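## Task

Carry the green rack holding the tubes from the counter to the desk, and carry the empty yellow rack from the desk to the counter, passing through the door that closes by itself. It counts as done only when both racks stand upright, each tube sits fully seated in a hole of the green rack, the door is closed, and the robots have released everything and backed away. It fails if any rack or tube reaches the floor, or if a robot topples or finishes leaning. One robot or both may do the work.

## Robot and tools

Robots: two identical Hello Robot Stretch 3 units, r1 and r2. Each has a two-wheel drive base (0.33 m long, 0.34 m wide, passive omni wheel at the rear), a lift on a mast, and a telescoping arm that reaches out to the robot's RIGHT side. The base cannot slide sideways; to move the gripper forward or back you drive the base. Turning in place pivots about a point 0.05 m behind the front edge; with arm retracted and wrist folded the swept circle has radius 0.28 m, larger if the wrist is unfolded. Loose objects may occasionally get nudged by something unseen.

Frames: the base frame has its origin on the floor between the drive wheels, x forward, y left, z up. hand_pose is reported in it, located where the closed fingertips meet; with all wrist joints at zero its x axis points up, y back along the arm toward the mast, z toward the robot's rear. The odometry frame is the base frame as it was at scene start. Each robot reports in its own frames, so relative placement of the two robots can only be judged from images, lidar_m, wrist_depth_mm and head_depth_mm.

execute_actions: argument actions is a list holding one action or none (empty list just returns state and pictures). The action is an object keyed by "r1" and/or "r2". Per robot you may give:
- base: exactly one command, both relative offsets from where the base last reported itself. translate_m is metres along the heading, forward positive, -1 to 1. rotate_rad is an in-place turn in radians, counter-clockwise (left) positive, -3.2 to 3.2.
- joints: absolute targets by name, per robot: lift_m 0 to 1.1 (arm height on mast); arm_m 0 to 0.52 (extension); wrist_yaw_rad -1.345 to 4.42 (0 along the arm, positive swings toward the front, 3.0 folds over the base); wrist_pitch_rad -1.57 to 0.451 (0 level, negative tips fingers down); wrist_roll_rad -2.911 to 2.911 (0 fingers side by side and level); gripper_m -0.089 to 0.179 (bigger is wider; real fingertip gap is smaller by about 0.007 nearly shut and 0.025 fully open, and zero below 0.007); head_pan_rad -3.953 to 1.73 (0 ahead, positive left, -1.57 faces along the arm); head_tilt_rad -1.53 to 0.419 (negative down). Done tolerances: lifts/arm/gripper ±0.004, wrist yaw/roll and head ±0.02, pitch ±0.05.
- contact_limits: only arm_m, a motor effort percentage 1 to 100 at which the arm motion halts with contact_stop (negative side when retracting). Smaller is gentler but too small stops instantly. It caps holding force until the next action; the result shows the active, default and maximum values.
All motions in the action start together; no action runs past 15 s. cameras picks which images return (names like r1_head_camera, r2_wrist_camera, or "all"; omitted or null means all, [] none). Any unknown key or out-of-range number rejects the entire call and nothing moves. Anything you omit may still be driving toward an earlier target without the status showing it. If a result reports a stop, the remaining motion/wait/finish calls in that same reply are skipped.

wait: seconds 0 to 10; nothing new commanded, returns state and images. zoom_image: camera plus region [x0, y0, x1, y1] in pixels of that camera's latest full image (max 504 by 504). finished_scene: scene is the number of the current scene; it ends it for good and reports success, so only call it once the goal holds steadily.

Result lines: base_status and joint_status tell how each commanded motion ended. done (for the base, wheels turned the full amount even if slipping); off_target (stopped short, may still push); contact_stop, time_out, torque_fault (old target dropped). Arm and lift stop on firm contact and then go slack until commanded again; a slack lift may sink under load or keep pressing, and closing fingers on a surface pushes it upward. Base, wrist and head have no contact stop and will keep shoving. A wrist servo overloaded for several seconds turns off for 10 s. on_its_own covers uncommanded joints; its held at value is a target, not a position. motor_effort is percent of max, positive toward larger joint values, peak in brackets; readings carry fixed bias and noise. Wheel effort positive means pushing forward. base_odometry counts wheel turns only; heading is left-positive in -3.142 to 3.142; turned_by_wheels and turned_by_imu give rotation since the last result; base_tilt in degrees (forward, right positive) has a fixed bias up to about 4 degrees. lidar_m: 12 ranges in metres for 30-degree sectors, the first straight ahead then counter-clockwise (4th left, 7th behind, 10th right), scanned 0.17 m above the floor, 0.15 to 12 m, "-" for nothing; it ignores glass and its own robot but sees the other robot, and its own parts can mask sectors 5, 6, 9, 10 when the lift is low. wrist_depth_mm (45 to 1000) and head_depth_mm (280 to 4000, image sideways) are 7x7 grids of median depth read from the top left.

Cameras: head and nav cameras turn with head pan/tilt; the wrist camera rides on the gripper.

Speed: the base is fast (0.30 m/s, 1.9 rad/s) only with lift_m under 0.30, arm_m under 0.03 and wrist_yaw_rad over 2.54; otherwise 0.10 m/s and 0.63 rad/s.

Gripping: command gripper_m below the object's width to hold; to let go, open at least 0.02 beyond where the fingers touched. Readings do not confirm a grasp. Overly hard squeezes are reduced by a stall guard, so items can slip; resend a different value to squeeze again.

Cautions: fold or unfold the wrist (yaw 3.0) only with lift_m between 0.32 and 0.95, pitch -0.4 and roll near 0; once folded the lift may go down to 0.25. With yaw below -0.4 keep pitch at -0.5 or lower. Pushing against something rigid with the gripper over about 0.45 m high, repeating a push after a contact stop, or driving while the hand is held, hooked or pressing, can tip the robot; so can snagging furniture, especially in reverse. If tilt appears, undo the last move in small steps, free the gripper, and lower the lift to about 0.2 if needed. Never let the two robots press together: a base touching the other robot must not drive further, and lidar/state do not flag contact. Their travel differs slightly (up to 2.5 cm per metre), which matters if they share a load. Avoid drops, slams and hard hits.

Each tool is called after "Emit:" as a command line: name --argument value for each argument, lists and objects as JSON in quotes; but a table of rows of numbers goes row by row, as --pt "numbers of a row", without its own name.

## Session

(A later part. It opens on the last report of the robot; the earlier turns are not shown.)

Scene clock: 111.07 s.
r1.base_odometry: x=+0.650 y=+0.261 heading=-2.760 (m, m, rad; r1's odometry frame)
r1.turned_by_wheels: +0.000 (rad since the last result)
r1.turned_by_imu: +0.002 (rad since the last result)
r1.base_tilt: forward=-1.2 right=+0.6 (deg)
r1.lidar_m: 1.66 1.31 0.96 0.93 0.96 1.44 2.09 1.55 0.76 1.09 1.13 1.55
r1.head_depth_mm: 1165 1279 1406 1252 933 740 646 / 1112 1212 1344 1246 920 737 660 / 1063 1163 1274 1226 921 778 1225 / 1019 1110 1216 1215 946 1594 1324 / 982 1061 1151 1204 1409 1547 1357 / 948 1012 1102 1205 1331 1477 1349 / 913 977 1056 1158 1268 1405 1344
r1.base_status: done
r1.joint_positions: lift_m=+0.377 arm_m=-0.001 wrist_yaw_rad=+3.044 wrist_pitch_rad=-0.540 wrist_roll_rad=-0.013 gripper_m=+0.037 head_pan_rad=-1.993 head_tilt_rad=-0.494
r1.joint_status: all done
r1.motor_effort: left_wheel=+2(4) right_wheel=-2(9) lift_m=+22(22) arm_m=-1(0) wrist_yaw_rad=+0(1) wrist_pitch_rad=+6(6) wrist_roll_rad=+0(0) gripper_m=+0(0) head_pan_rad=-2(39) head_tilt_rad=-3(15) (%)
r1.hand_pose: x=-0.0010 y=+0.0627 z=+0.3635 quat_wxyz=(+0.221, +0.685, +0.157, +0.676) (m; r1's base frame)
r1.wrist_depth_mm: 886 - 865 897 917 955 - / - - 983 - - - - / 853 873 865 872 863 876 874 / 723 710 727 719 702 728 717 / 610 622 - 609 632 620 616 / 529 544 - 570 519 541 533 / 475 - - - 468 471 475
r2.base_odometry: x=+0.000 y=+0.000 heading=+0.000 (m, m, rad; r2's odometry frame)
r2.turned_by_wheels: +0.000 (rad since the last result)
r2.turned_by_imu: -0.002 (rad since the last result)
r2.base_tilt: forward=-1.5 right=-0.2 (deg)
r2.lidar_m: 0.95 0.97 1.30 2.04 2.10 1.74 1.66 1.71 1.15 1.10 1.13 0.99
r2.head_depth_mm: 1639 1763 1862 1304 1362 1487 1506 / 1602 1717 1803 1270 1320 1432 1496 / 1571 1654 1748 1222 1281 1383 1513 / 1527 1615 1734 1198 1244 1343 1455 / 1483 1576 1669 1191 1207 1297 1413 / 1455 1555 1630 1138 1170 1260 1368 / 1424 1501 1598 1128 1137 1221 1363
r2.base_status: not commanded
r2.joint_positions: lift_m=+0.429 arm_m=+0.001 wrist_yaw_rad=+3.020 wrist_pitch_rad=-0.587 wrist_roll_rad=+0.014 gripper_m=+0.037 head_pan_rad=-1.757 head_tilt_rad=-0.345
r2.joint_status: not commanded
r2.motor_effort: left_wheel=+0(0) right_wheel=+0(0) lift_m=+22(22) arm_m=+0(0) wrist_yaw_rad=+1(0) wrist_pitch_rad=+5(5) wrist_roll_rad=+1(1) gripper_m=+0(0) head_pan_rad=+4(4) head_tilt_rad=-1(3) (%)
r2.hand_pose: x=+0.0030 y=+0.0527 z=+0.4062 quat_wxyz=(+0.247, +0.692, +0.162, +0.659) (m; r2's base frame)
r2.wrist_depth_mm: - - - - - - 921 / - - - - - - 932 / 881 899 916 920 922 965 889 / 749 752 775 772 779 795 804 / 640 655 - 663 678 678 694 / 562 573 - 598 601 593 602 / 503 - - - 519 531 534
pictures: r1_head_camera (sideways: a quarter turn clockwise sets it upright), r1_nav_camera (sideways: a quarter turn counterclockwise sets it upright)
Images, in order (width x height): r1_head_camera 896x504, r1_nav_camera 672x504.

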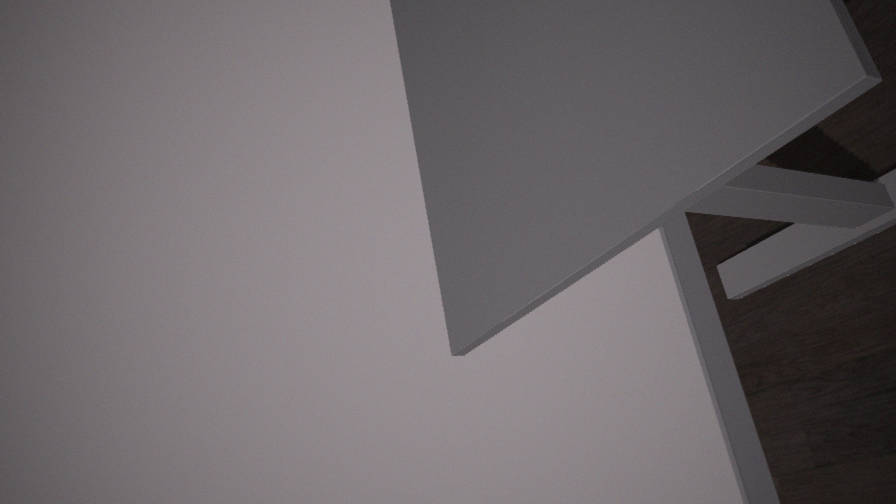

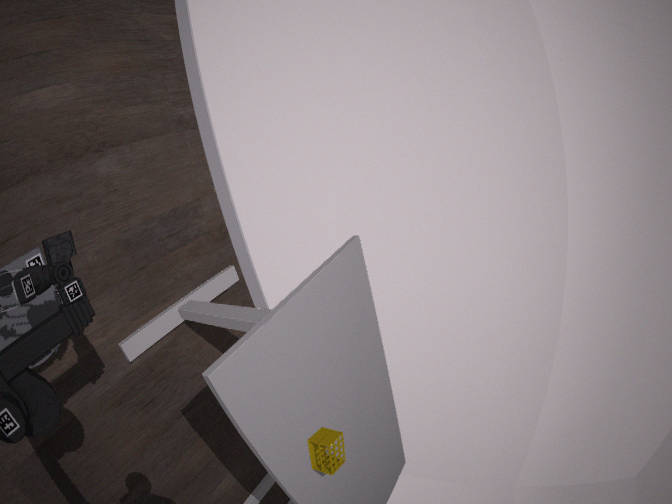

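Emit:
execute_actions --actions '[{"r1":{"base":{"translate_m":-0.7},"joints":{"lift_m":0.92,"head_pan_rad":-1.7,"head_tilt_rad":-0.7}},"r2":{"base":{"rotate_rad":-1.5}}}]' --cameras '[]'

Emit:
execute_actions --actions '[{"r1":{"joints":{"wrist_yaw_rad":0.0,"wrist_pitch_rad":-0.4,"gripper_m":0.15}},"r2":{"base":{"translate_m":0.6},"joints":{"lift_m":0.94}}}]' --cameras '[]'

Emit:
execute_actions --actions '[{"r2":{"base":{"rotate_rad":1.65},"joints":{"head_pan_rad":-1.6,"head_tilt_rad":-0.6}}}]' --cameras '["r1_head_camera","r1_wrist_camera","r2_head_camera","r2_nav_camera"]'

Scene clock: 143.33 s.
r1.base_odometry: x=+1.299 y=+0.522 heading=-2.760 (m, m, rad; r1's odometry frame)
r1.turned_by_wheels: +0.000 (rad since the last result)
r1.turned_by_imu: +0.001 (rad since the last result)
r1.base_tilt: forward=-1.2 right=+0.6 (deg)
r1.lidar_m: 2.36 1.31 0.97 1.01 1.05 1.33 1.39 1.16 1.13 1.09 0.66 1.56
r1.head_depth_mm: 982 1108 1170 911 800 - 1197 / 973 1090 1160 904 - - 1210 / 958 1073 1149 896 - - 1194 / 953 1061 1137 893 686 - - / 941 1051 1123 885 736 - - / 929 1043 1102 876 734 - 1150 / 916 1020 1092 874 720 - 1127
r1.base_status: done
r1.joint_positions: lift_m=+0.920 arm_m=-0.001 wrist_yaw_rad=+3.044 wrist_pitch_rad=-0.540 wrist_roll_rad=-0.013 gripper_m=+0.037 head_pan_rad=-1.707 head_tilt_rad=-0.691
r1.joint_status: all done
r1.motor_effort: left_wheel=+2(4) right_wheel=-2(6) lift_m=+25(27) arm_m=-1(1) wrist_yaw_rad=+0(0) wrist_pitch_rad=+6(6) wrist_roll_rad=+0(0) gripper_m=-1(1) head_pan_rad=+3(22) head_tilt_rad=-5(18) (%)
r1.hand_pose: x=-0.0010 y=+0.0627 z=+0.9062 quat_wxyz=(+0.221, +0.685, +0.157, +0.676) (m; r1's base frame)
r1.wrist_depth_mm: 824 - 940 975 929 953 - / 921 950 - - - - - / - - - - - - - / - - - - - - - / - - - - - - - / - - - - - - - / 963 967 943 988 982 - -
r2.base_odometry: x=+0.000 y=+0.000 heading=-1.500 (m, m, rad; r2's odometry frame)
r2.turned_by_wheels: -1.500 (rad since the last result)
r2.turned_by_imu: -1.495 (rad since the last result)
r2.base_tilt: forward=-1.6 right=-0.2 (deg)
r2.lidar_m: 1.10 1.16 0.97 0.95 0.99 1.40 2.03 2.14 1.71 1.67 1.49 1.13
r2.head_depth_mm: 1536 1637 1733 1861 2009 1901 1505 / 1510 1595 1706 1827 1970 1887 1504 / 1478 1570 1673 1772 1920 1872 1497 / 1456 1530 1644 1745 1879 1898 1495 / 1444 1521 1609 1726 1854 1894 1490 / 1418 1491 1581 1697 1810 1869 1497 / 1391 1469 1560 1666 1788 1827 1487
r2.base_status: done
r2.joint_positions: lift_m=+0.429 arm_m=+0.001 wrist_yaw_rad=+3.020 wrist_pitch_rad=-0.587 wrist_roll_rad=+0.014 gripper_m=+0.037 head_pan_rad=-1.757 head_tilt_rad=-0.346
r2.joint_status: not commanded
r2.motor_effort: left_wheel=+2(8) right_wheel=-3(7) lift_m=+22(22) arm_m=+0(0) wrist_yaw_rad=+1(1) wrist_pitch_rad=+5(5) wrist_roll_rad=+1(0) gripper_m=+1(1) head_pan_rad=+4(5) head_tilt_rad=-2(2) (%)
r2.hand_pose: x=+0.0030 y=+0.0527 z=+0.4062 quat_wxyz=(+0.247, +0.692, +0.162, +0.659) (m; r2's base frame)
r2.wrist_depth_mm: 880 - 930 942 980 987 - / 971 - - - - - - / 886 896 923 919 930 956 985 / 734 752 762 768 781 797 809 / 640 647 - 660 672 682 692 / 560 570 - 595 597 594 599 / 503 - - - 516 530 527
pictures: none
No camera images: the call's "cameras" was empty. Leave "cameras" out to get every camera's image.

Scene clock: 150.30 s.
r1.base_odometry: x=+1.299 y=+0.522 heading=-2.760 (m, m, rad; r1's odometry frame)
r1.turned_by_wheels: +0.000 (rad since the last result)
r1.turned_by_imu: -0.001 (rad since the last result)
r1.base_tilt: forward=-1.1 right=+0.5 (deg)
r1.lidar_m: 2.36 1.31 0.98 1.01 1.05 1.33 1.39 1.17 1.13 1.09 0.66 1.55
r1.head_depth_mm: 985 1103 1172 912 798 - - / 977 1090 1160 911 - - - / 964 1074 1148 894 - - - / 948 1059 1137 894 - - - / 942 1049 1117 886 - - - / 929 1031 1102 880 721 602 1148 / 915 1023 1092 869 717 610 562
r1.base_status: not commanded
r1.joint_positions: lift_m=+0.920 arm_m=-0.001 wrist_yaw_rad=+0.003 wrist_pitch_rad=-0.420 wrist_roll_rad=-0.013 gripper_m=+0.150 head_pan_rad=-1.707 head_tilt_rad=-0.691
r1.joint_status: all done
r1.motor_effort: left_wheel=+2(2) right_wheel=-1(2) lift_m=+25(25) arm_m=-1(1) wrist_yaw_rad=-3(4) wrist_pitch_rad=+11(9) wrist_roll_rad=+0(0) gripper_m=+0(82) head_pan_rad=+4(2) head_tilt_rad=-4(4) (%)
r1.hand_pose: x=-0.0209 y=-0.3679 z=+0.9320 quat_wxyz=(+0.696, +0.150, -0.686, -0.146) (m; r1's base frame)
r1.wrist_depth_mm: 744 752 756 759 753 759 762 / 808 821 833 820 830 839 843 / 910 802 702 717 718 716 706 / - 555 560 562 555 557 552 / 472 474 454 456 458 473 458 / 383 - 384 371 339 - 387 / 335 334 333 337 330 336 336
r2.base_odometry: x=+0.043 y=-0.598 heading=-1.500 (m, m, rad; r2's odometry frame)
r2.turned_by_wheels: +0.000 (rad since the last result)
r2.turned_by_imu: -0.002 (rad since the last result)
r2.base_tilt: forward=-1.6 right=-0.3 (deg)
r2.lidar_m: 0.50 0.53 0.75 0.92 0.97 1.37 2.63 2.30 1.74 1.69 0.68 0.52
r2.head_depth_mm: 1562 1662 1763 1877 2028 1907 - / 1531 1644 1748 1857 1994 1895 - / 1506 1597 1697 1820 1968 1881 - / 1485 1579 1676 1786 1929 1903 1521 / 1455 1552 1627 1756 1879 1881 1498 / 1429 1515 1616 1725 1845 1893 1484 / 1417 1502 1588 1699 1802 1865 1494
r2.base_status: done
r2.joint_positions: lift_m=+0.940 arm_m=+0.001 wrist_yaw_rad=+3.020 wrist_pitch_rad=-0.588 wrist_roll_rad=+0.014 gripper_m=+0.037 head_pan_rad=-1.757 head_tilt_rad=-0.346
r2.joint_status: all done
r2.motor_effort: left_wheel=+2(9) right_wheel=-3(4) lift_m=+26(26) arm_m=+0(0) wrist_yaw_rad=+0(0) wrist_pitch_rad=+6(6) wrist_roll_rad=+0(1) gripper_m=+0(1) head_pan_rad=+4(4) head_tilt_rad=-2(2) (%)
r2.hand_pose: x=+0.0030 y=+0.0526 z=+0.9164 quat_wxyz=(+0.247, +0.692, +0.162, +0.658) (m; r2's base frame)
r2.wrist_depth_mm: 864 - 910 917 952 749 527 / 952 984 - - - 742 527 / - - - - - 763 531 / - - - - - 768 535 / - - - - - 767 539 / - - - - - 780 543 / 981 992 971 - - 777 544
pictures: none
No camera images: the call's "cameras" was empty. Leave "cameras" out to get every camera's image.

Scene clock: 153.87 s.
r1.base_odometry: x=+1.299 y=+0.522 heading=-2.760 (m, m, rad; r1's odometry frame)
r1.turned_by_wheels: +0.000 (rad since the last result)
r1.turned_by_imu: +0.000 (rad since the last result)
r1.base_tilt: forward=-1.1 right=+0.5 (deg)
r1.lidar_m: 2.36 1.32 0.98 1.01 1.05 1.33 1.39 1.16 1.12 1.09 0.66 1.55
r1.head_depth_mm: 989 1099 1163 910 797 - - / 974 1088 1165 905 - - - / 970 1074 1147 896 - - - / 949 1059 1137 895 - - - / 944 1049 1120 881 - - - / 928 1033 1108 881 723 604 1143 / 915 1024 1091 873 719 611 563
r1.base_status: not commanded
r1.joint_positions: lift_m=+0.920 arm_m=-0.001 wrist_yaw_rad=+0.003 wrist_pitch_rad=-0.420 wrist_roll_rad=-0.013 gripper_m=+0.150 head_pan_rad=-1.707 head_tilt_rad=-0.691
r1.joint_status: not commanded
r1.motor_effort: left_wheel=+2(2) right_wheel=-2(1) lift_m=+25(25) arm_m=-1(0) wrist_yaw_rad=-3(3) wrist_pitch_rad=+11(11) wrist_roll_rad=+0(0) gripper_m=-1(0) head_pan_rad=+2(4) head_tilt_rad=-4(4) (%)
r1.hand_pose: x=-0.0209 y=-0.3679 z=+0.9320 quat_wxyz=(+0.696, +0.150, -0.686, -0.146) (m; r1's base frame)
r1.wrist_depth_mm: 749 759 760 747 754 761 762 / 810 827 819 834 835 843 826 / 896 786 718 715 714 708 705 / - 556 563 551 557 555 559 / 473 473 452 450 458 475 457 / 383 - 385 371 339 - 385 / 335 333 334 334 328 336 338
r2.base_odometry: x=+0.043 y=-0.598 heading=+0.150 (m, m, rad; r2's odometry frame)
r2.turned_by_wheels: +1.650 (rad since the last result)
r2.turned_by_imu: +1.641 (rad since the last result)
r2.base_tilt: forward=-1.6 right=-0.3 (deg)
r2.lidar_m: 0.92 1.00 1.49 2.63 2.16 1.71 1.69 0.64 0.51 0.50 0.54 0.82
r2.head_depth_mm: 924 1014 992 699 582 - - / 928 1023 983 696 588 - - / 933 1029 980 626 625 - - / 940 1038 974 637 632 - - / 947 1044 971 691 634 704 - / 952 1045 966 690 642 717 - / 957 1061 962 690 649 763 903
r2.base_status: done
r2.joint_positions: lift_m=+0.940 arm_m=+0.001 wrist_yaw_rad=+3.020 wrist_pitch_rad=-0.588 wrist_roll_rad=+0.014 gripper_m=+0.037 head_pan_rad=-1.607 head_tilt_rad=-0.592
r2.joint_status: all done
r2.motor_effort: left_wheel=-2(7) right_wheel=+2(8) lift_m=+25(25) arm_m=+0(0) wrist_yaw_rad=+1(1) wrist_pitch_rad=+6(6) wrist_roll_rad=+1(1) gripper_m=-1(1) head_pan_rad=+4(21) head_tilt_rad=-3(20) (%)
r2.hand_pose: x=+0.0030 y=+0.0526 z=+0.9164 quat_wxyz=(+0.247, +0.692, +0.162, +0.658) (m; r2's base frame)
r2.wrist_depth_mm: - - - - - - - / - - - - - - - / - - - - - - - / - - - - - - - / - - - - - - - / - - - - - - - / 993 987 983 - - - 979
pictures: r1_head_camera (sideways: a quarter turn clockwise sets it upright), r1_wrist_camera, r2_head_camera (sideways: a quarter turn clockwise sets it upright), r2_nav_camera (sideways: a quarter turn counterclockwise sets it upright)
Images, in order (width x height): r1_head_camera 896x504, r1_wrist_camera 644x364, r2_head_camera 896x504, r2_nav_camera 672x504.

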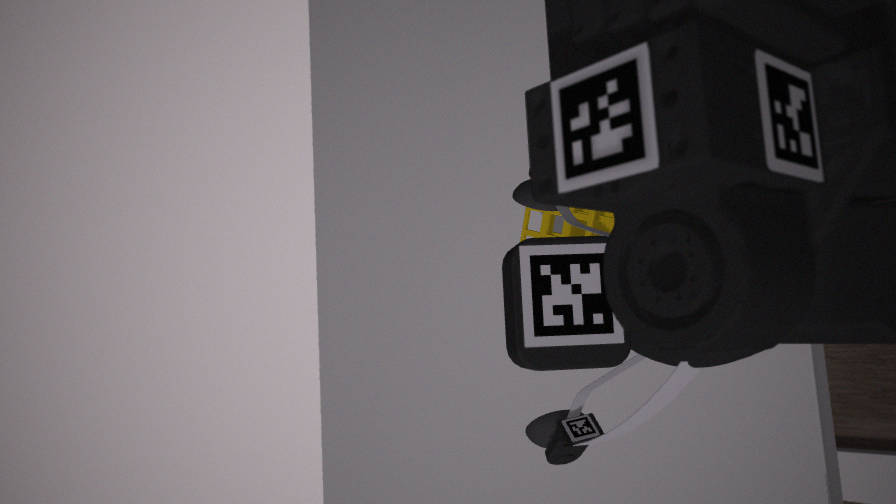

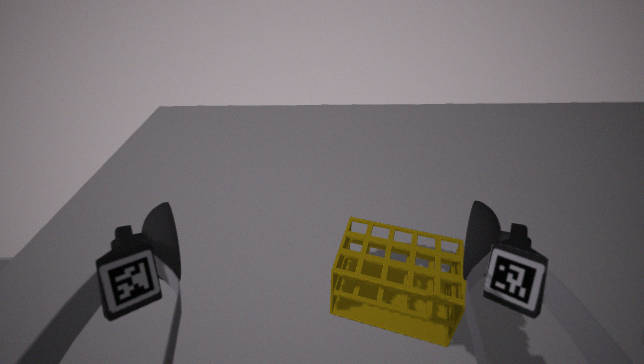

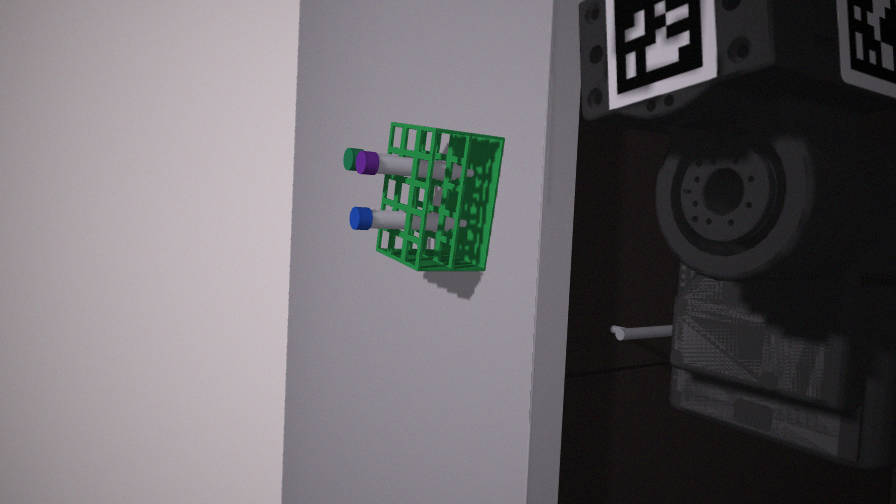

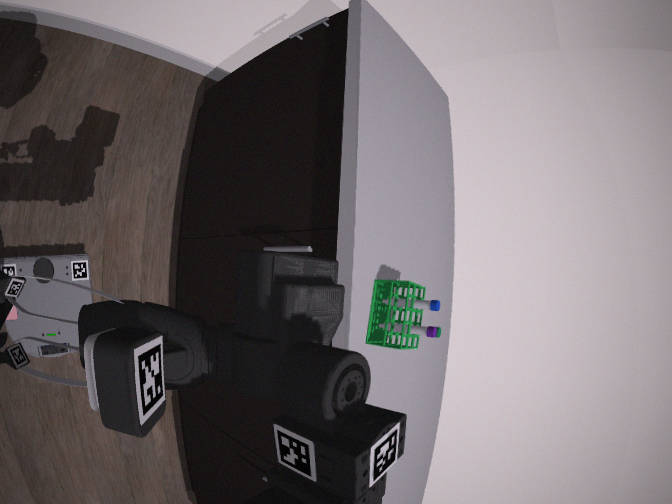

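Emit:
execute_actions --actions '[{"r1":{"base":{"translate_m":-0.47},"joints":{"wrist_yaw_rad":1.3,"wrist_pitch_rad":-0.3,"gripper_m":0.17,"arm_m":0.29}},"r2":{"joints":{"wrist_yaw_rad":0.0,"wrist_pitch_rad":-0.4,"gripper_m":0.17,"lift_m":1.02}}}]' --cameras '["r1_head_camera","r1_wrist_camera","r2_head_camera","r2_wrist_camera"]'

Scene clock: 204.20 s.
r1.base_odometry: x=+1.735 y=+0.697 heading=-2.760 (m, m, rad; r1's odometry frame)
r1.turned_by_wheels: +0.000 (rad since the last result)
r1.turned_by_imu: +0.002 (rad since the last result)
r1.base_tilt: forward=-1.1 right=+0.6 (deg)
r1.lidar_m: 2.82 1.32 1.05 0.93 0.97 0.96 0.93 0.96 0.81 1.09 0.97 0.93
r1.head_depth_mm: 980 1098 1179 - - - 1185 / 969 1090 - - 738 625 1204 / 960 1040 1060 868 734 623 1178 / 949 1017 1056 888 730 620 1172 / 938 1020 - 861 726 618 1151 / 928 1037 1116 836 722 614 1147 / 913 1014 - 840 720 611 562
r1.base_status: done
r1.joint_positions: lift_m=+0.920 arm_m=+0.290 wrist_yaw_rad=+1.298 wrist_pitch_rad=-0.321 wrist_roll_rad=-0.013 gripper_m=+0.170 head_pan_rad=-1.707 head_tilt_rad=-0.691
r1.joint_status: all done
r1.motor_effort: left_wheel=+1(6) right_wheel=-2(7) lift_m=+25(25) arm_m=+3(7) wrist_yaw_rad=+1(1) wrist_pitch_rad=+12(13) wrist_roll_rad=+0(0) gripper_m=-1(77) head_pan_rad=+2(2) head_tilt_rad=-4(4) (%)
r1.hand_pose: x=+0.2054 y=-0.4983 z=+0.9548 quat_wxyz=(+0.628, +0.510, -0.483, +0.335) (m; r1's base frame)
r1.wrist_depth_mm: - - - - - 696 534 / - - - - - 715 551 / - - - - 895 744 553 / - - 655 652 664 664 576 / - 552 516 524 524 547 516 / - 416 391 422 425 421 435 / - 360 337 364 365 369 362
r2.base_odometry: x=+0.043 y=-0.598 heading=+0.150 (m, m, rad; r2's odometry frame)
r2.turned_by_wheels: +0.000 (rad since the last result)
r2.turned_by_imu: -0.002 (rad since the last result)
r2.base_tilt: forward=-1.7 right=-0.2 (deg)
r2.lidar_m: 0.92 0.99 1.50 2.63 2.17 1.71 1.69 0.64 0.51 0.50 0.54 0.82
r2.head_depth_mm: 923 1020 - - - - - / 929 1023 987 - - - - / 933 1029 980 - - - - / 942 1034 975 - - - - / 944 1051 972 694 596 747 902 / 946 1047 967 707 658 754 917 / 956 1055 967 688 647 766 926
r2.base_status: not commanded
r2.joint_positions: lift_m=+1.020 arm_m=+0.001 wrist_yaw_rad=+0.003 wrist_pitch_rad=-0.420 wrist_roll_rad=+0.014 gripper_m=+0.170 head_pan_rad=-1.607 head_tilt_rad=-0.592
r2.joint_status: all done
r2.motor_effort: left_wheel=-2(2) right_wheel=+2(3) lift_m=+26(24) arm_m=+0(0) wrist_yaw_rad=-3(5) wrist_pitch_rad=+9(10) wrist_roll_rad=+1(1) gripper_m=+0(85) head_pan_rad=+4(4) head_tilt_rad=-4(3) (%)
r2.hand_pose: x=-0.0208 y=-0.3700 z=+1.0321 quat_wxyz=(+0.687, +0.148, -0.696, -0.148) (m; r2's base frame)
r2.wrist_depth_mm: 855 844 816 797 777 747 730 / 715 746 760 777 820 792 781 / 511 522 535 509 540 582 596 / 401 408 416 399 403 438 450 / 357 351 347 344 350 366 360 / 459 443 414 397 376 - 318 / 576 530 496 466 440 425 395
pictures: r1_head_camera (sideways: a quarter turn clockwise sets it upright), r1_wrist_camera, r2_head_camera (sideways: a quarter turn clockwise sets it upright), r2_wrist_camera
Images, in order (width x height): r1_head_camera 896x504, r1_wrist_camera 644x364, r2_head_camera 896x504, r2_wrist_camera 644x364.

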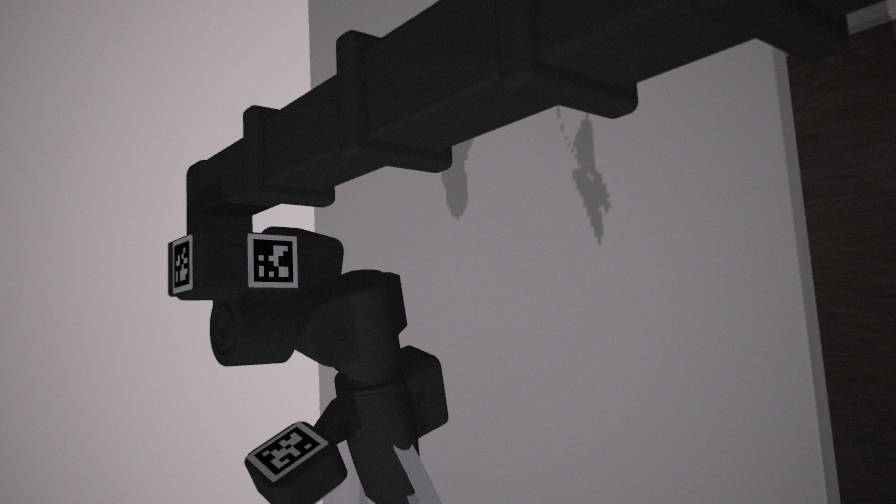

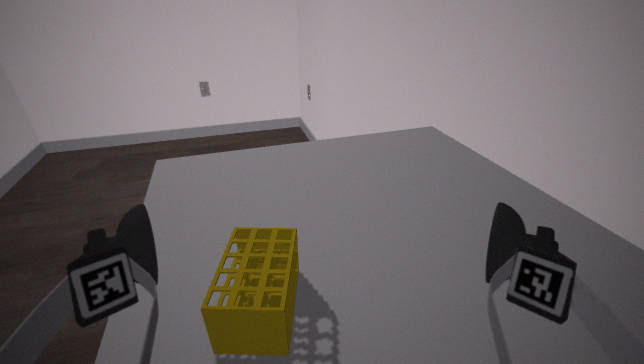

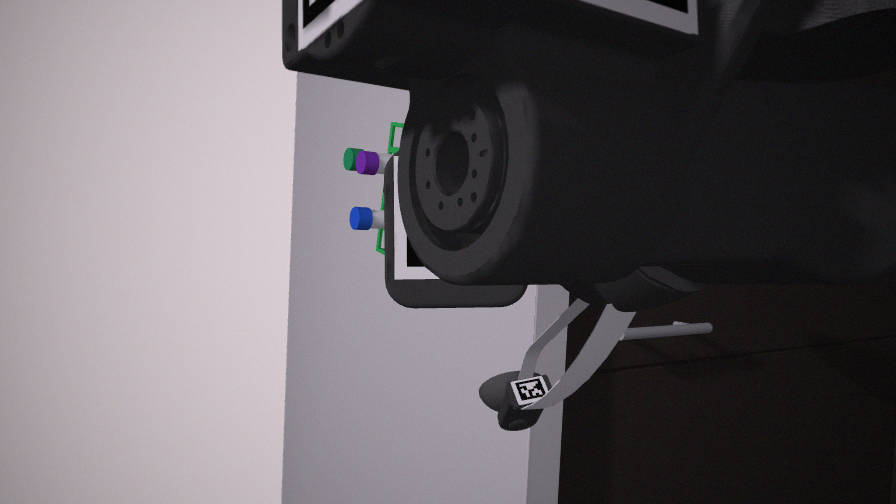

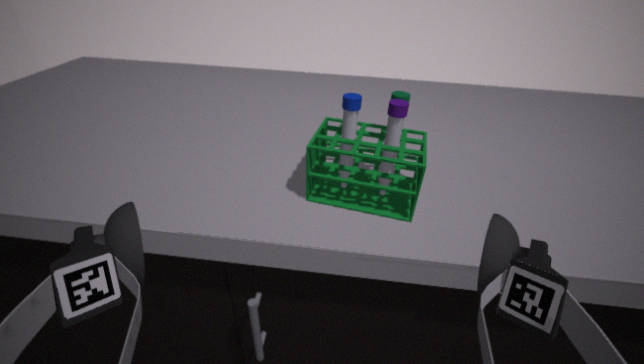

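Emit:
execute_actions --actions '[{"r1":{"joints":{"arm_m":0.22,"lift_m":0.79}},"r2":{"base":{"translate_m":-0.47},"joints":{"wrist_yaw_rad":1.35,"wrist_pitch_rad":-0.3}}}]' --cameras '["r1_wrist_camera","r1_nav_camera"]'

Emit:
execute_actions --actions '[{"r2":{"joints":{"arm_m":0.46}}}]' --cameras '["r2_wrist_camera"]'

Scene clock: 238.03 s.
r1.base_odometry: x=+1.735 y=+0.697 heading=-2.760 (m, m, rad; r1's odometry frame)
r1.turned_by_wheels: +0.000 (rad since the last result)
r1.turned_by_imu: -0.001 (rad since the last result)
r1.base_tilt: forward=-1.2 right=+0.6 (deg)
r1.lidar_m: 2.83 1.31 1.05 0.92 0.97 0.96 0.92 0.96 0.81 1.08 0.97 0.93
r1.head_depth_mm: 982 1102 1168 911 745 643 - / 970 1087 1156 903 760 - - / 957 1071 1142 952 718 609 1180 / 949 1060 1132 947 714 618 1173 / 935 1044 1121 912 690 616 1152 / 929 1033 1104 882 - 614 1149 / 919 1023 1095 897 - 610 562
r1.base_status: not commanded
r1.joint_positions: lift_m=+0.790 arm_m=+0.220 wrist_yaw_rad=+1.298 wrist_pitch_rad=-0.321 wrist_roll_rad=-0.013 gripper_m=+0.170 head_pan_rad=-1.707 head_tilt_rad=-0.691
r1.joint_status: all done
r1.motor_effort: left_wheel=+1(2) right_wheel=-2(2) lift_m=+19(21) arm_m=-4(5) wrist_yaw_rad=+1(1) wrist_pitch_rad=+11(12) wrist_roll_rad=+0(0) gripper_m=-1(0) head_pan_rad=+3(3) head_tilt_rad=-4(4) (%)
r1.hand_pose: x=+0.2055 y=-0.4287 z=+0.8253 quat_wxyz=(+0.628, +0.510, -0.483, +0.335) (m; r1's base frame)
r1.wrist_depth_mm: - - - - - 772 595 / - - - - - 767 617 / - - 570 493 561 565 567 / - - 413 280 408 415 417 / - 344 325 289 322 338 323 / - 258 267 268 267 263 273 / - 227 227 225 227 228 226
r2.base_odometry: x=-0.422 y=-0.669 heading=+0.150 (m, m, rad; r2's odometry frame)
r2.turned_by_wheels: +0.000 (rad since the last result)
r2.turned_by_imu: -0.002 (rad since the last result)
r2.base_tilt: forward=-1.7 right=-0.3 (deg)
r2.lidar_m: 1.39 1.50 2.24 2.68 1.55 1.24 1.23 0.57 0.45 0.45 0.48 0.73
r2.head_depth_mm: 878 966 - - - 657 751 / 881 973 987 - - - 819 / 891 978 979 - - - 834 / 894 989 979 791 - - 844 / 898 986 972 692 553 - - / 902 995 966 687 573 - - / 909 1006 970 687 - - -
r2.base_status: done
r2.joint_positions: lift_m=+1.020 arm_m=+0.001 wrist_yaw_rad=+1.347 wrist_pitch_rad=-0.322 wrist_roll_rad=+0.014 gripper_m=+0.170 head_pan_rad=-1.607 head_tilt_rad=-0.592
r2.joint_status: all done
r2.motor_effort: left_wheel=-2(9) right_wheel=+3(4) lift_m=+26(26) arm_m=+0(0) wrist_yaw_rad=+4(4) wrist_pitch_rad=+10(8) wrist_roll_rad=+1(1) gripper_m=+0(1) head_pan_rad=+4(4) head_tilt_rad=-3(3) (%)
r2.hand_pose: x=+0.2082 y=-0.1982 z=+1.0546 quat_wxyz=(+0.613, +0.526, -0.479, +0.343) (m; r2's base frame)
r2.wrist_depth_mm: - - - - - - 899 / - - - - - - 909 / - - - - 805 763 799 / - - - - 710 497 399 / - - - - 703 449 401 / - - - - 727 - 344 / - - - - 717 423 298
pictures: r1_nav_camera (sideways: a quarter turn counterclockwise sets it upright), r1_wrist_camera
Images, in order (width x height): r1_nav_camera 672x504, r1_wrist_camera 644x364.

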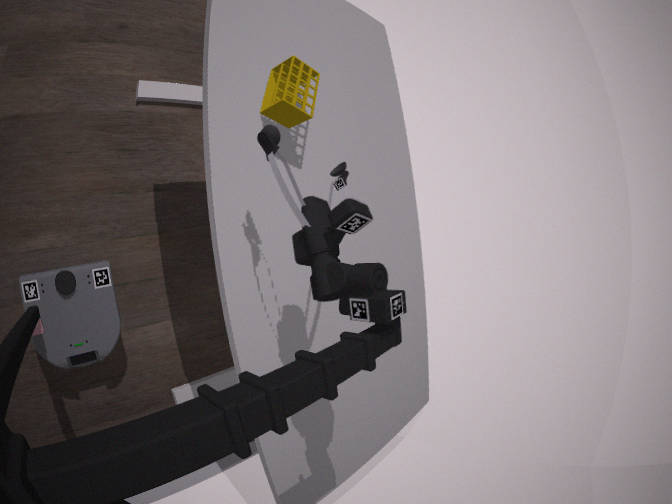

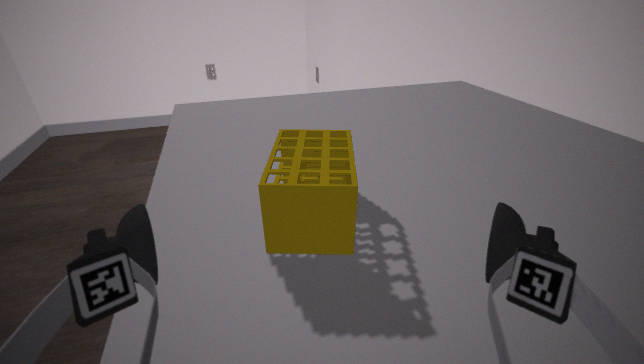

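Scene clock: 242.60 s.
r1.base_odometry: x=+1.735 y=+0.697 heading=-2.760 (m, m, rad; r1's odometry frame)
r1.turned_by_wheels: +0.000 (rad since the last result)
r1.turned_by_imu: -0.001 (rad since the last result)
r1.base_tilt: forward=-1.1 right=+0.6 (deg)
r1.lidar_m: 2.83 1.32 1.05 0.93 0.97 0.96 0.93 0.96 0.81 1.09 0.96 0.93
r1.head_depth_mm: 980 1103 1178 904 744 644 - / 974 1090 1160 903 761 - - / 959 1073 1148 956 715 609 1182 / 948 1059 1131 949 712 620 1180 / 937 1047 1122 915 691 618 1153 / 930 1032 1102 879 - 615 1152 / 920 1023 1088 894 - 611 562
r1.base_status: not commanded
r1.joint_positions: lift_m=+0.790 arm_m=+0.220 wrist_yaw_rad=+1.298 wrist_pitch_rad=-0.321 wrist_roll_rad=-0.013 gripper_m=+0.170 head_pan_rad=-1.707 head_tilt_rad=-0.691
r1.joint_status: not commanded
r1.motor_effort: left_wheel=+1(1) right_wheel=-1(1) lift_m=+19(18) arm_m=-4(4) wrist_yaw_rad=+1(1) wrist_pitch_rad=+12(12) wrist_roll_rad=+0(0) gripper_m=+0(0) head_pan_rad=+3(3) head_tilt_rad=-4(4) (%)
r1.hand_pose: x=+0.2055 y=-0.4287 z=+0.8253 quat_wxyz=(+0.628, +0.510, -0.483, +0.335) (m; r1's base frame)
r1.wrist_depth_mm: - - - - - 774 596 / - - - - - 772 599 / - - 571 507 558 567 572 / - - 414 282 413 416 418 / - 344 323 289 321 341 326 / - 259 267 267 266 262 273 / - 227 228 227 228 227 227
r2.base_odometry: x=-0.422 y=-0.669 heading=+0.150 (m, m, rad; r2's odometry frame)
r2.turned_by_wheels: +0.000 (rad since the last result)
r2.turned_by_imu: -0.001 (rad since the last result)
r2.base_tilt: forward=-1.8 right=-0.2 (deg)
r2.lidar_m: 1.39 1.49 2.25 2.69 1.56 1.24 1.23 0.57 0.45 0.45 0.48 0.73
r2.head_depth_mm: 881 - 882 698 542 628 751 / 878 - 982 698 558 633 763 / 876 999 977 695 557 629 769 / 879 - 972 695 556 648 781 / 897 969 894 693 555 654 789 / 898 997 913 689 573 661 800 / 908 1000 914 688 572 670 811
r2.base_status: not commanded
r2.joint_positions: lift_m=+1.020 arm_m=+0.460 wrist_yaw_rad=+1.348 wrist_pitch_rad=-0.322 wrist_roll_rad=+0.014 gripper_m=+0.170 head_pan_rad=-1.607 head_tilt_rad=-0.593
r2.joint_status: all done
r2.motor_effort: left_wheel=-2(3) right_wheel=+3(3) lift_m=+26(26) arm_m=+2(0) wrist_yaw_rad=+3(4) wrist_pitch_rad=+10(10) wrist_roll_rad=+1(1) gripper_m=-1(0) head_pan_rad=+4(4) head_tilt_rad=-2(3) (%)
r2.hand_pose: x=+0.2083 y=-0.6569 z=+1.0547 quat_wxyz=(+0.613, +0.526, -0.479, +0.343) (m; r2's base frame)
r2.wrist_depth_mm: - - - - - 634 455 / - - - - 977 632 455 / - - 693 716 742 646 453 / - - 357 514 521 538 455 / - 291 312 398 399 428 417 / - 298 307 326 329 - 339 / 276 271 273 275 279 273 285
pictures: r2_wrist_camera
Images, in order (width x height): r2_wrist_camera 644x364.

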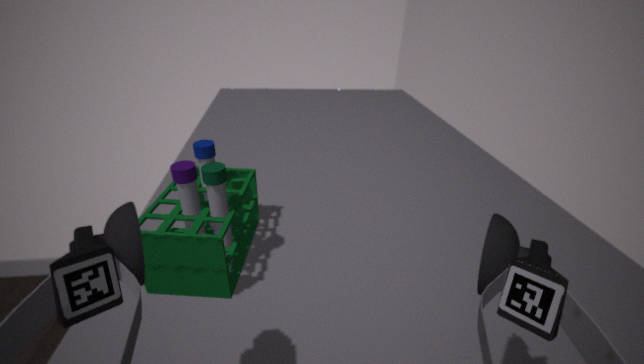

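Emit:
execute_actions --actions '[{"r1":{"joints":{"lift_m":0.735}},"r2":{"base":{"translate_m":-0.05},"joints":{"arm_m":0.34}}}]' --cameras '["r2_wrist_camera"]'

Emit:
execute_actions --actions '[{"r1":{"base":{"translate_m":0.17},"joints":{"arm_m":0.26}},"r2":{"joints":{"lift_m":0.95}}}]' --cameras '["r1_wrist_camera","r2_wrist_camera"]'

Scene clock: 262.60 s.
r1.base_odometry: x=+1.735 y=+0.697 heading=-2.760 (m, m, rad; r1's odometry frame)
r1.turned_by_wheels: +0.000 (rad since the last result)
r1.turned_by_imu: -0.001 (rad since the last result)
r1.base_tilt: forward=-1.1 right=+0.5 (deg)
r1.lidar_m: 2.83 1.31 1.05 0.93 0.97 0.96 0.93 0.96 0.81 1.09 0.97 0.93
r1.head_depth_mm: 983 1101 1177 909 744 629 1194 / 975 1089 1163 903 742 650 - / 959 1070 1147 897 - 621 1188 / 948 1057 1134 914 694 619 1177 / 936 1051 1118 885 - 605 1151 / 930 1031 1103 877 761 600 1142 / 916 1016 1086 873 753 598 563
r1.base_status: not commanded
r1.joint_positions: lift_m=+0.735 arm_m=+0.220 wrist_yaw_rad=+1.298 wrist_pitch_rad=-0.321 wrist_roll_rad=-0.013 gripper_m=+0.170 head_pan_rad=-1.707 head_tilt_rad=-0.691
r1.joint_status: all done
r1.motor_effort: left_wheel=+1(1) right_wheel=-1(1) lift_m=+18(22) arm_m=-4(4) wrist_yaw_rad=+1(1) wrist_pitch_rad=+11(12) wrist_roll_rad=+0(0) gripper_m=+0(0) head_pan_rad=+3(2) head_tilt_rad=-4(4) (%)
r1.hand_pose: x=+0.2055 y=-0.4287 z=+0.7703 quat_wxyz=(+0.628, +0.510, -0.483, +0.335) (m; r1's base frame)
r1.wrist_depth_mm: - - - - - 780 597 / - - 681 688 683 674 586 / - - 422 246 420 427 427 / - 323 292 260 312 307 307 / - 251 240 242 240 252 240 / - 191 199 198 198 195 202 / 168 168 168 168 169 168 169
r2.base_odometry: x=-0.472 y=-0.676 heading=+0.150 (m, m, rad; r2's odometry frame)
r2.turned_by_wheels: +0.000 (rad since the last result)
r2.turned_by_imu: -0.001 (rad since the last result)
r2.base_tilt: forward=-1.7 right=+0.0 (deg)
r2.lidar_m: 1.44 1.54 2.32 2.69 1.49 1.19 1.18 0.56 0.44 0.44 0.48 0.72
r2.head_depth_mm: 874 - 885 700 543 618 744 / 877 - 977 698 540 624 749 / 876 - 980 695 557 631 761 / 887 - 874 693 555 625 770 / 890 982 - 693 556 645 779 / 901 964 868 689 554 655 791 / 906 998 1061 688 571 660 803
r2.base_status: done
r2.joint_positions: lift_m=+1.020 arm_m=+0.340 wrist_yaw_rad=+1.348 wrist_pitch_rad=-0.322 wrist_roll_rad=+0.014 gripper_m=+0.170 head_pan_rad=-1.607 head_tilt_rad=-0.593
r2.joint_status: all done
r2.motor_effort: left_wheel=-2(7) right_wheel=+2(6) lift_m=+26(26) arm_m=-2(2) wrist_yaw_rad=+2(2) wrist_pitch_rad=+10(10) wrist_roll_rad=+0(0) gripper_m=+0(1) head_pan_rad=+4(4) head_tilt_rad=-3(3) (%)
r2.hand_pose: x=+0.2083 y=-0.5373 z=+1.0547 quat_wxyz=(+0.613, +0.527, -0.479, +0.343) (m; r2's base frame)
r2.wrist_depth_mm: - - - - - 782 571 / - - - - - 790 564 / - - - 708 736 717 568 / - - - 359 521 534 526 / - - 431 370 405 427 420 / - - 335 325 331 - 341 / - - 274 276 281 274 285
pictures: r2_wrist_camera
Images, in order (width x height): r2_wrist_camera 644x364.

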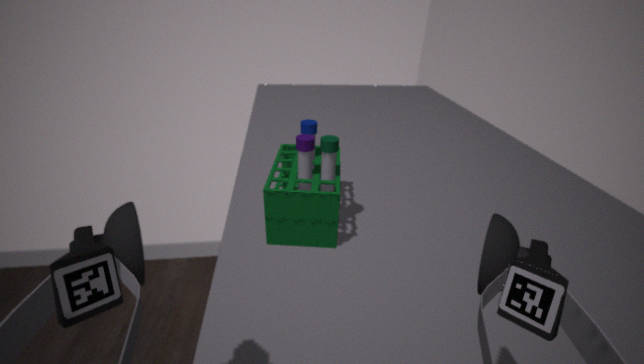

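Scene clock: 265.93 s.
r1.base_odometry: x=+1.578 y=+0.633 heading=-2.760 (m, m, rad; r1's odometry frame)
r1.turned_by_wheels: +0.000 (rad since the last result)
r1.turned_by_imu: -0.001 (rad since the last result)
r1.base_tilt: forward=-1.1 right=+0.6 (deg)
r1.lidar_m: 2.66 1.31 1.05 0.97 0.96 1.14 1.10 0.93 0.96 1.09 0.81 1.55
r1.head_depth_mm: 985 1104 1170 906 745 631 1217 / 977 1087 1159 905 741 641 - / 956 1077 1143 923 - 609 1183 / 950 1059 1138 949 713 619 1177 / 941 1044 1122 911 691 618 1152 / 929 1027 1104 877 - 614 1141 / 916 1021 1093 873 640 610 563
r1.base_status: done
r1.joint_positions: lift_m=+0.735 arm_m=+0.260 wrist_yaw_rad=+1.298 wrist_pitch_rad=-0.321 wrist_roll_rad=-0.013 gripper_m=+0.170 head_pan_rad=-1.707 head_tilt_rad=-0.691
r1.joint_status: all done
r1.motor_effort: left_wheel=+1(7) right_wheel=-2(4) lift_m=+18(18) arm_m=+3(2) wrist_yaw_rad=+1(0) wrist_pitch_rad=+11(11) wrist_roll_rad=+0(0) gripper_m=+0(0) head_pan_rad=+3(2) head_tilt_rad=-4(4) (%)
r1.hand_pose: x=+0.2055 y=-0.4682 z=+0.7703 quat_wxyz=(+0.628, +0.510, -0.483, +0.335) (m; r1's base frame)
r1.wrist_depth_mm: - - - - - 741 562 / - - - - 971 678 556 / - 460 423 425 422 419 423 / - 307 292 169 274 307 307 / 262 251 221 130 222 253 241 / 205 191 148 111 110 195 201 / 163 168 89 88 87 169 168
r2.base_odometry: x=-0.472 y=-0.676 heading=+0.150 (m, m, rad; r2's odometry frame)
r2.turned_by_wheels: +0.000 (rad since the last result)
r2.turned_by_imu: -0.001 (rad since the last result)
r2.base_tilt: forward=-1.6 right=-0.2 (deg)
r2.lidar_m: 1.43 1.55 2.33 2.69 1.49 1.19 1.18 0.56 0.45 0.44 0.47 0.72
r2.head_depth_mm: 877 961 1024 - 535 620 743 / 878 963 - 671 541 625 751 / 885 954 881 695 557 633 760 / 890 970 - 668 557 626 770 / 892 985 1041 638 555 646 780 / 898 993 1055 651 553 654 793 / 903 998 968 705 571 660 801
r2.base_status: not commanded
r2.joint_positions: lift_m=+0.950 arm_m=+0.340 wrist_yaw_rad=+1.348 wrist_pitch_rad=-0.321 wrist_roll_rad=+0.014 gripper_m=+0.170 head_pan_rad=-1.607 head_tilt_rad=-0.593
r2.joint_status: all done
r2.motor_effort: left_wheel=-3(3) right_wheel=+3(3) lift_m=+19(22) arm_m=-2(2) wrist_yaw_rad=+2(2) wrist_pitch_rad=+10(10) wrist_roll_rad=+0(1) gripper_m=+0(1) head_pan_rad=+5(5) head_tilt_rad=-3(3) (%)
r2.hand_pose: x=+0.2083 y=-0.5373 z=+0.9851 quat_wxyz=(+0.613, +0.526, -0.479, +0.344) (m; r2's base frame)
r2.wrist_depth_mm: - - - - - 789 564 / - - - 848 920 763 567 / - - - 330 535 555 523 / - - 387 335 383 389 395 / - - 287 291 295 312 305 / - - 233 237 240 - 246 / - - 199 201 202 200 208
pictures: r1_wrist_camera, r2_wrist_camera
Images, in order (width x height): r1_wrist_camera 644x364, r2_wrist_camera 644x364.

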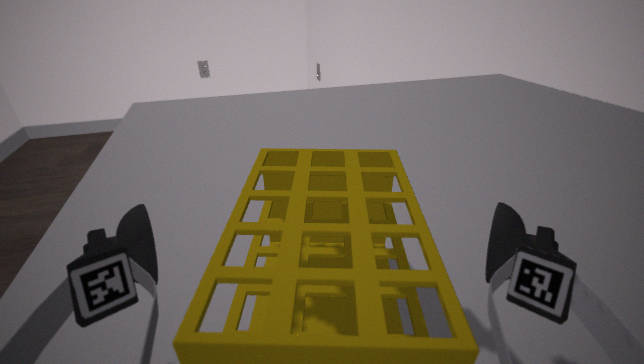

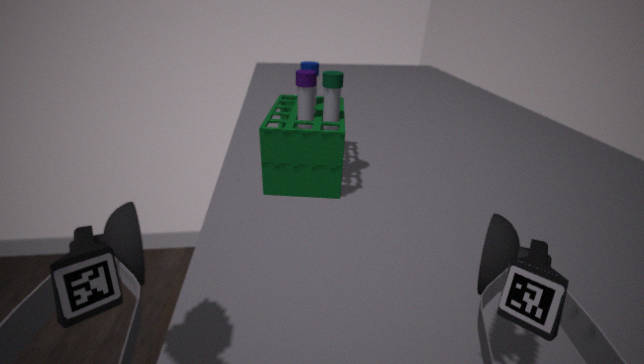

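Emit:
execute_actions --actions '[{"r1":{"joints":{"gripper_m":0.075}},"r2":{"base":{"translate_m":0.22},"joints":{"lift_m":0.917,"arm_m":0.375}}}]' --cameras '["r1_wrist_camera","r2_wrist_camera"]'

Scene clock: 275.37 s.
r1.base_odometry: x=+1.578 y=+0.633 heading=-2.760 (m, m, rad; r1's odometry frame)
r1.turned_by_wheels: +0.000 (rad since the last result)
r1.turned_by_imu: -0.001 (rad since the last result)
r1.base_tilt: forward=-1.1 right=+0.6 (deg)
r1.lidar_m: 2.66 1.31 1.05 0.97 0.96 1.13 1.09 0.93 0.96 1.09 0.81 1.55
r1.head_depth_mm: 986 1104 1169 911 744 629 1216 / 972 1095 1160 902 738 637 - / 961 1075 1144 926 - 607 1187 / 948 1055 1135 947 714 620 1182 / 937 1049 1121 912 692 617 1152 / 927 1034 1103 874 - 611 1147 / 916 1024 1091 870 718 612 563
r1.base_status: not commanded
r1.joint_positions: lift_m=+0.735 arm_m=+0.260 wrist_yaw_rad=+1.299 wrist_pitch_rad=-0.316 wrist_roll_rad=-0.013 gripper_m=+0.075 head_pan_rad=-1.707 head_tilt_rad=-0.691
r1.joint_status: all done
r1.motor_effort: left_wheel=+1(1) right_wheel=-2(2) lift_m=+18(18) arm_m=+3(3) wrist_yaw_rad=+1(1) wrist_pitch_rad=+9(11) wrist_roll_rad=+0(0) gripper_m=-8(86) head_pan_rad=+3(3) head_tilt_rad=-4(4) (%)
r1.hand_pose: x=+0.2059 y=-0.4682 z=+0.7713 quat_wxyz=(+0.627, +0.509, -0.484, +0.337) (m; r1's base frame)
r1.wrist_depth_mm: - - - - - 743 560 / - - - - 967 694 563 / - 460 431 430 432 429 422 / - 309 310 181 223 310 310 / - 242 132 138 170 243 244 / 199 199 143 124 115 200 200 / 169 169 163 141 162 169 169
r2.base_odometry: x=-0.254 y=-0.643 heading=+0.150 (m, m, rad; r2's odometry frame)
r2.turned_by_wheels: +0.000 (rad since the last result)
r2.turned_by_imu: -0.002 (rad since the last result)
r2.base_tilt: forward=-1.7 right=-0.1 (deg)
r2.lidar_m: 1.22 1.31 1.97 2.66 1.78 1.41 1.39 0.60 0.47 0.47 0.50 0.76
r2.head_depth_mm: 896 990 994 - - 661 795 / 901 994 1065 671 577 665 801 / 906 996 - 695 577 673 813 / 910 1004 - 667 576 680 823 / 917 1012 1031 640 576 688 835 / 921 1009 1028 663 591 695 840 / 928 1022 964 606 591 705 854
r2.base_status: done
r2.joint_positions: lift_m=+0.917 arm_m=+0.375 wrist_yaw_rad=+1.348 wrist_pitch_rad=-0.321 wrist_roll_rad=+0.014 gripper_m=+0.170 head_pan_rad=-1.607 head_tilt_rad=-0.593
r2.joint_status: all done
r2.motor_effort: left_wheel=-2(3) right_wheel=+2(9) lift_m=+19(19) arm_m=+1(0) wrist_yaw_rad=+2(2) wrist_pitch_rad=+10(10) wrist_roll_rad=+1(1) gripper_m=-1(1) head_pan_rad=+4(4) head_tilt_rad=-2(3) (%)
r2.hand_pose: x=+0.2083 y=-0.5718 z=+0.9521 quat_wxyz=(+0.613, +0.526, -0.479, +0.344) (m; r2's base frame)
r2.wrist_depth_mm: 886 924 932 988 - 782 556 / 943 980 990 628 761 713 558 / - - 459 108 105 453 467 / - - 283 122 164 318 327 / - - 221 123 125 257 250 / - 194 101 101 100 - 203 / - 167 112 109 108 164 170
pictures: r1_wrist_camera, r2_wrist_camera
Images, in order (width x height): r1_wrist_camera 644x364, r2_wrist_camera 644x364.

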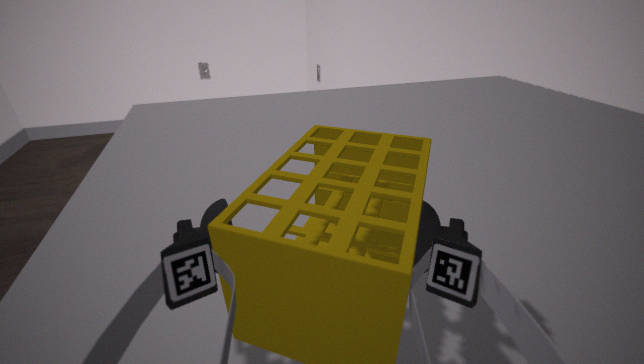

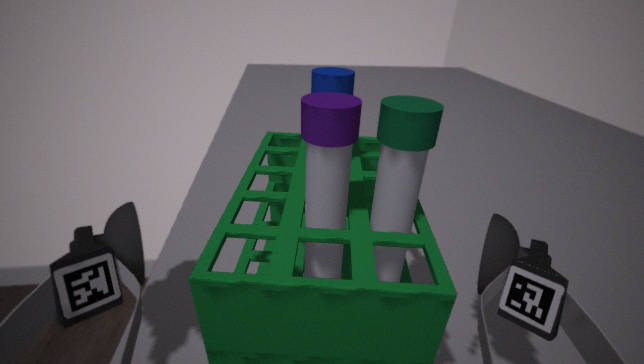

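Emit:
execute_actions --actions '[{"r1":{"joints":{"gripper_m":0.17,"wrist_yaw_rad":1.2}},"r2":{"base":{"translate_m":0.04},"joints":{"arm_m":0.385}}}]' --cameras '[]'

Emit:
execute_actions --actions '[{"r1":{"base":{"translate_m":0.05},"joints":{"arm_m":0.26}},"r2":{"joints":{"gripper_m":0.085}}}]' --cameras '["r1_wrist_camera","r2_wrist_camera"]'

Scene clock: 289.60 s.
r1.base_odometry: x=+1.578 y=+0.633 heading=-2.760 (m, m, rad; r1's odometry frame)
r1.turned_by_wheels: +0.000 (rad since the last result)
r1.turned_by_imu: -0.001 (rad since the last result)
r1.base_tilt: forward=-1.1 right=+0.6 (deg)
r1.lidar_m: 2.66 1.31 1.05 0.97 0.96 1.13 1.10 0.93 0.96 1.09 0.81 1.55
r1.head_depth_mm: 985 1101 1176 907 745 630 1212 / 977 1090 1154 902 741 640 - / 960 1070 1149 922 - 609 1178 / 950 1061 1132 949 711 619 1178 / 942 1042 1122 908 - 617 1150 / 928 1030 1105 879 - 613 1146 / 917 1019 1088 874 684 612 564
r1.base_status: not commanded
r1.joint_positions: lift_m=+0.735 arm_m=+0.260 wrist_yaw_rad=+1.203 wrist_pitch_rad=-0.316 wrist_roll_rad=-0.013 gripper_m=+0.170 head_pan_rad=-1.707 head_tilt_rad=-0.691
r1.joint_status: all done
r1.motor_effort: left_wheel=+1(1) right_wheel=-2(2) lift_m=+18(18) arm_m=+3(3) wrist_yaw_rad=-2(2) wrist_pitch_rad=+9(9) wrist_roll_rad=+0(0) gripper_m=+0(83) head_pan_rad=+3(5) head_tilt_rad=-4(4) (%)
r1.hand_pose: x=+0.1988 y=-0.4897 z=+0.7713 quat_wxyz=(+0.643, +0.485, -0.508, +0.306) (m; r1's base frame)
r1.wrist_depth_mm: - - - - 928 677 524 / - - - - 694 631 542 / - 429 426 397 429 426 429 / 328 311 307 185 224 310 311 / 242 254 222 138 229 251 242 / 207 192 146 124 187 196 203 / 165 169 162 141 160 169 169
r2.base_odometry: x=-0.215 y=-0.637 heading=+0.150 (m, m, rad; r2's odometry frame)
r2.turned_by_wheels: +0.000 (rad since the last result)
r2.turned_by_imu: -0.001 (rad since the last result)
r2.base_tilt: forward=-1.6 right=-0.2 (deg)
r2.lidar_m: 1.18 1.27 1.90 2.66 1.84 1.45 1.43 0.60 0.48 0.47 0.51 0.77
r2.head_depth_mm: 897 991 985 - - 697 798 / 904 994 1063 667 578 676 810 / 909 1002 - 695 577 682 821 / 915 1010 - 667 575 687 828 / 915 1015 1030 639 593 696 841 / 921 1020 1027 635 594 702 852 / 931 1025 966 611 591 711 864
r2.base_status: done
r2.joint_positions: lift_m=+0.917 arm_m=+0.385 wrist_yaw_rad=+1.348 wrist_pitch_rad=-0.321 wrist_roll_rad=+0.014 gripper_m=+0.170 head_pan_rad=-1.607 head_tilt_rad=-0.593
r2.joint_status: all done
r2.motor_effort: left_wheel=-2(4) right_wheel=+3(9) lift_m=+19(19) arm_m=+1(4) wrist_yaw_rad=+2(2) wrist_pitch_rad=+10(10) wrist_roll_rad=+0(0) gripper_m=-1(0) head_pan_rad=+4(4) head_tilt_rad=-2(4) (%)
r2.hand_pose: x=+0.2083 y=-0.5818 z=+0.9521 quat_wxyz=(+0.613, +0.526, -0.479, +0.344) (m; r2's base frame)
r2.wrist_depth_mm: 851 882 924 933 976 774 554 / 921 923 972 709 750 694 548 / 995 - 448 114 438 452 472 / - - 284 73 73 317 326 / - - 174 84 84 256 250 / - 194 103 92 93 192 203 / - 160 120 102 89 163 170
pictures: none
No camera images: the call's "cameras" was empty. Leave "cameras" out to get every camera's image.

Scene clock: 291.03 s.
r1.base_odometry: x=+1.531 y=+0.615 heading=-2.760 (m, m, rad; r1's odometry frame)
r1.turned_by_wheels: +0.000 (rad since the last result)
r1.turned_by_imu: +0.000 (rad since the last result)
r1.base_tilt: forward=-1.1 right=+0.6 (deg)
r1.lidar_m: 2.61 1.31 1.05 1.01 0.97 1.19 1.14 0.96 1.12 1.09 0.78 1.55
r1.head_depth_mm: 982 1106 1163 909 742 629 1219 / 973 1090 1156 905 740 639 - / 962 1072 1145 922 - 607 1179 / 952 1059 1135 948 713 620 1176 / 941 1047 1118 912 - 617 1154 / 928 1033 1108 879 - 616 1150 / 915 1024 1091 873 655 609 563
r1.base_status: done
r1.joint_positions: lift_m=+0.735 arm_m=+0.260 wrist_yaw_rad=+1.202 wrist_pitch_rad=-0.316 wrist_roll_rad=-0.013 gripper_m=+0.170 head_pan_rad=-1.707 head_tilt_rad=-0.691
r1.joint_status: all done
r1.motor_effort: left_wheel=+1(7) right_wheel=-1(5) lift_m=+18(18) arm_m=+3(3) wrist_yaw_rad=-1(3) wrist_pitch_rad=+9(9) wrist_roll_rad=+0(0) gripper_m=+1(0) head_pan_rad=+2(3) head_tilt_rad=-4(4) (%)
r1.hand_pose: x=+0.1987 y=-0.4899 z=+0.7713 quat_wxyz=(+0.643, +0.485, -0.508, +0.306) (m; r1's base frame)
r1.wrist_depth_mm: - - - - 910 665 520 / - - - - 859 630 536 / - 427 430 427 425 427 428 / 329 310 310 206 177 294 310 / 243 253 242 167 142 231 243 / 206 192 193 112 140 126 204 / 166 169 97 94 123 159 169
r2.base_odometry: x=-0.215 y=-0.637 heading=+0.150 (m, m, rad; r2's odometry frame)
r2.turned_by_wheels: +0.000 (rad since the last result)
r2.turned_by_imu: +0.000 (rad since the last result)
r2.base_tilt: forward=-1.6 right=-0.2 (deg)
r2.lidar_m: 1.18 1.27 1.90 2.66 1.83 1.45 1.43 0.60 0.48 0.47 0.51 0.77
r2.head_depth_mm: 897 990 987 - - 697 800 / 906 998 1062 668 577 675 810 / 913 995 - 698 577 680 819 / 917 1005 - 667 575 687 830 / 917 1015 1029 639 594 695 841 / 924 1019 1028 651 593 704 849 / 929 1024 966 613 590 712 865
r2.base_status: not commanded
r2.joint_positions: lift_m=+0.917 arm_m=+0.385 wrist_yaw_rad=+1.348 wrist_pitch_rad=-0.320 wrist_roll_rad=+0.014 gripper_m=+0.085 head_pan_rad=-1.607 head_tilt_rad=-0.593
r2.joint_status: all done
r2.motor_effort: left_wheel=-2(2) right_wheel=+2(3) lift_m=+19(19) arm_m=+1(2) wrist_yaw_rad=+2(2) wrist_pitch_rad=+9(10) wrist_roll_rad=+1(1) gripper_m=-9(85) head_pan_rad=+4(4) head_tilt_rad=-4(3) (%)
r2.hand_pose: x=+0.2085 y=-0.5818 z=+0.9524 quat_wxyz=(+0.613, +0.526, -0.479, +0.344) (m; r2's base frame)
r2.wrist_depth_mm: 861 885 920 941 979 764 543 / 912 952 939 709 757 693 558 / 998 - 456 120 105 457 474 / - - 298 137 120 321 329 / - - 123 131 122 247 252 / - - 129 108 131 202 202 / - 161 149 119 161 168 170
pictures: r1_wrist_camera, r2_wrist_camera
Images, in order (width x height): r1_wrist_camera 644x364, r2_wrist_camera 644x364.

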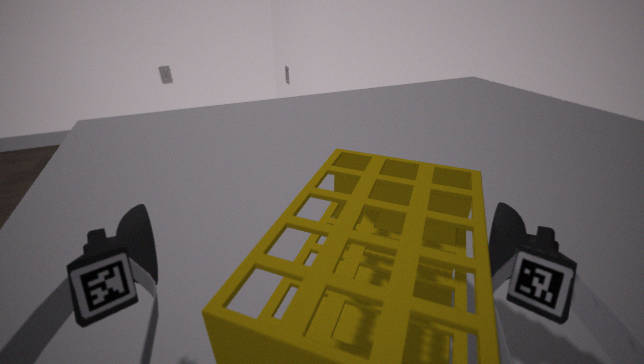

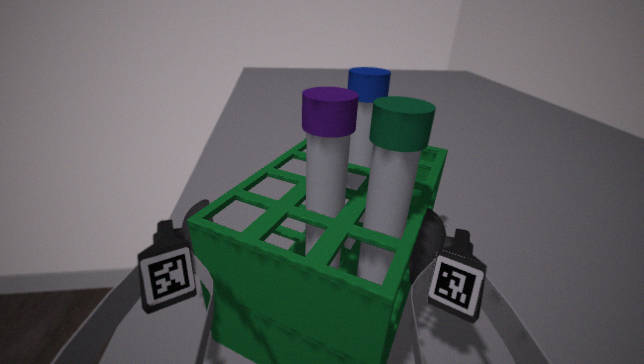

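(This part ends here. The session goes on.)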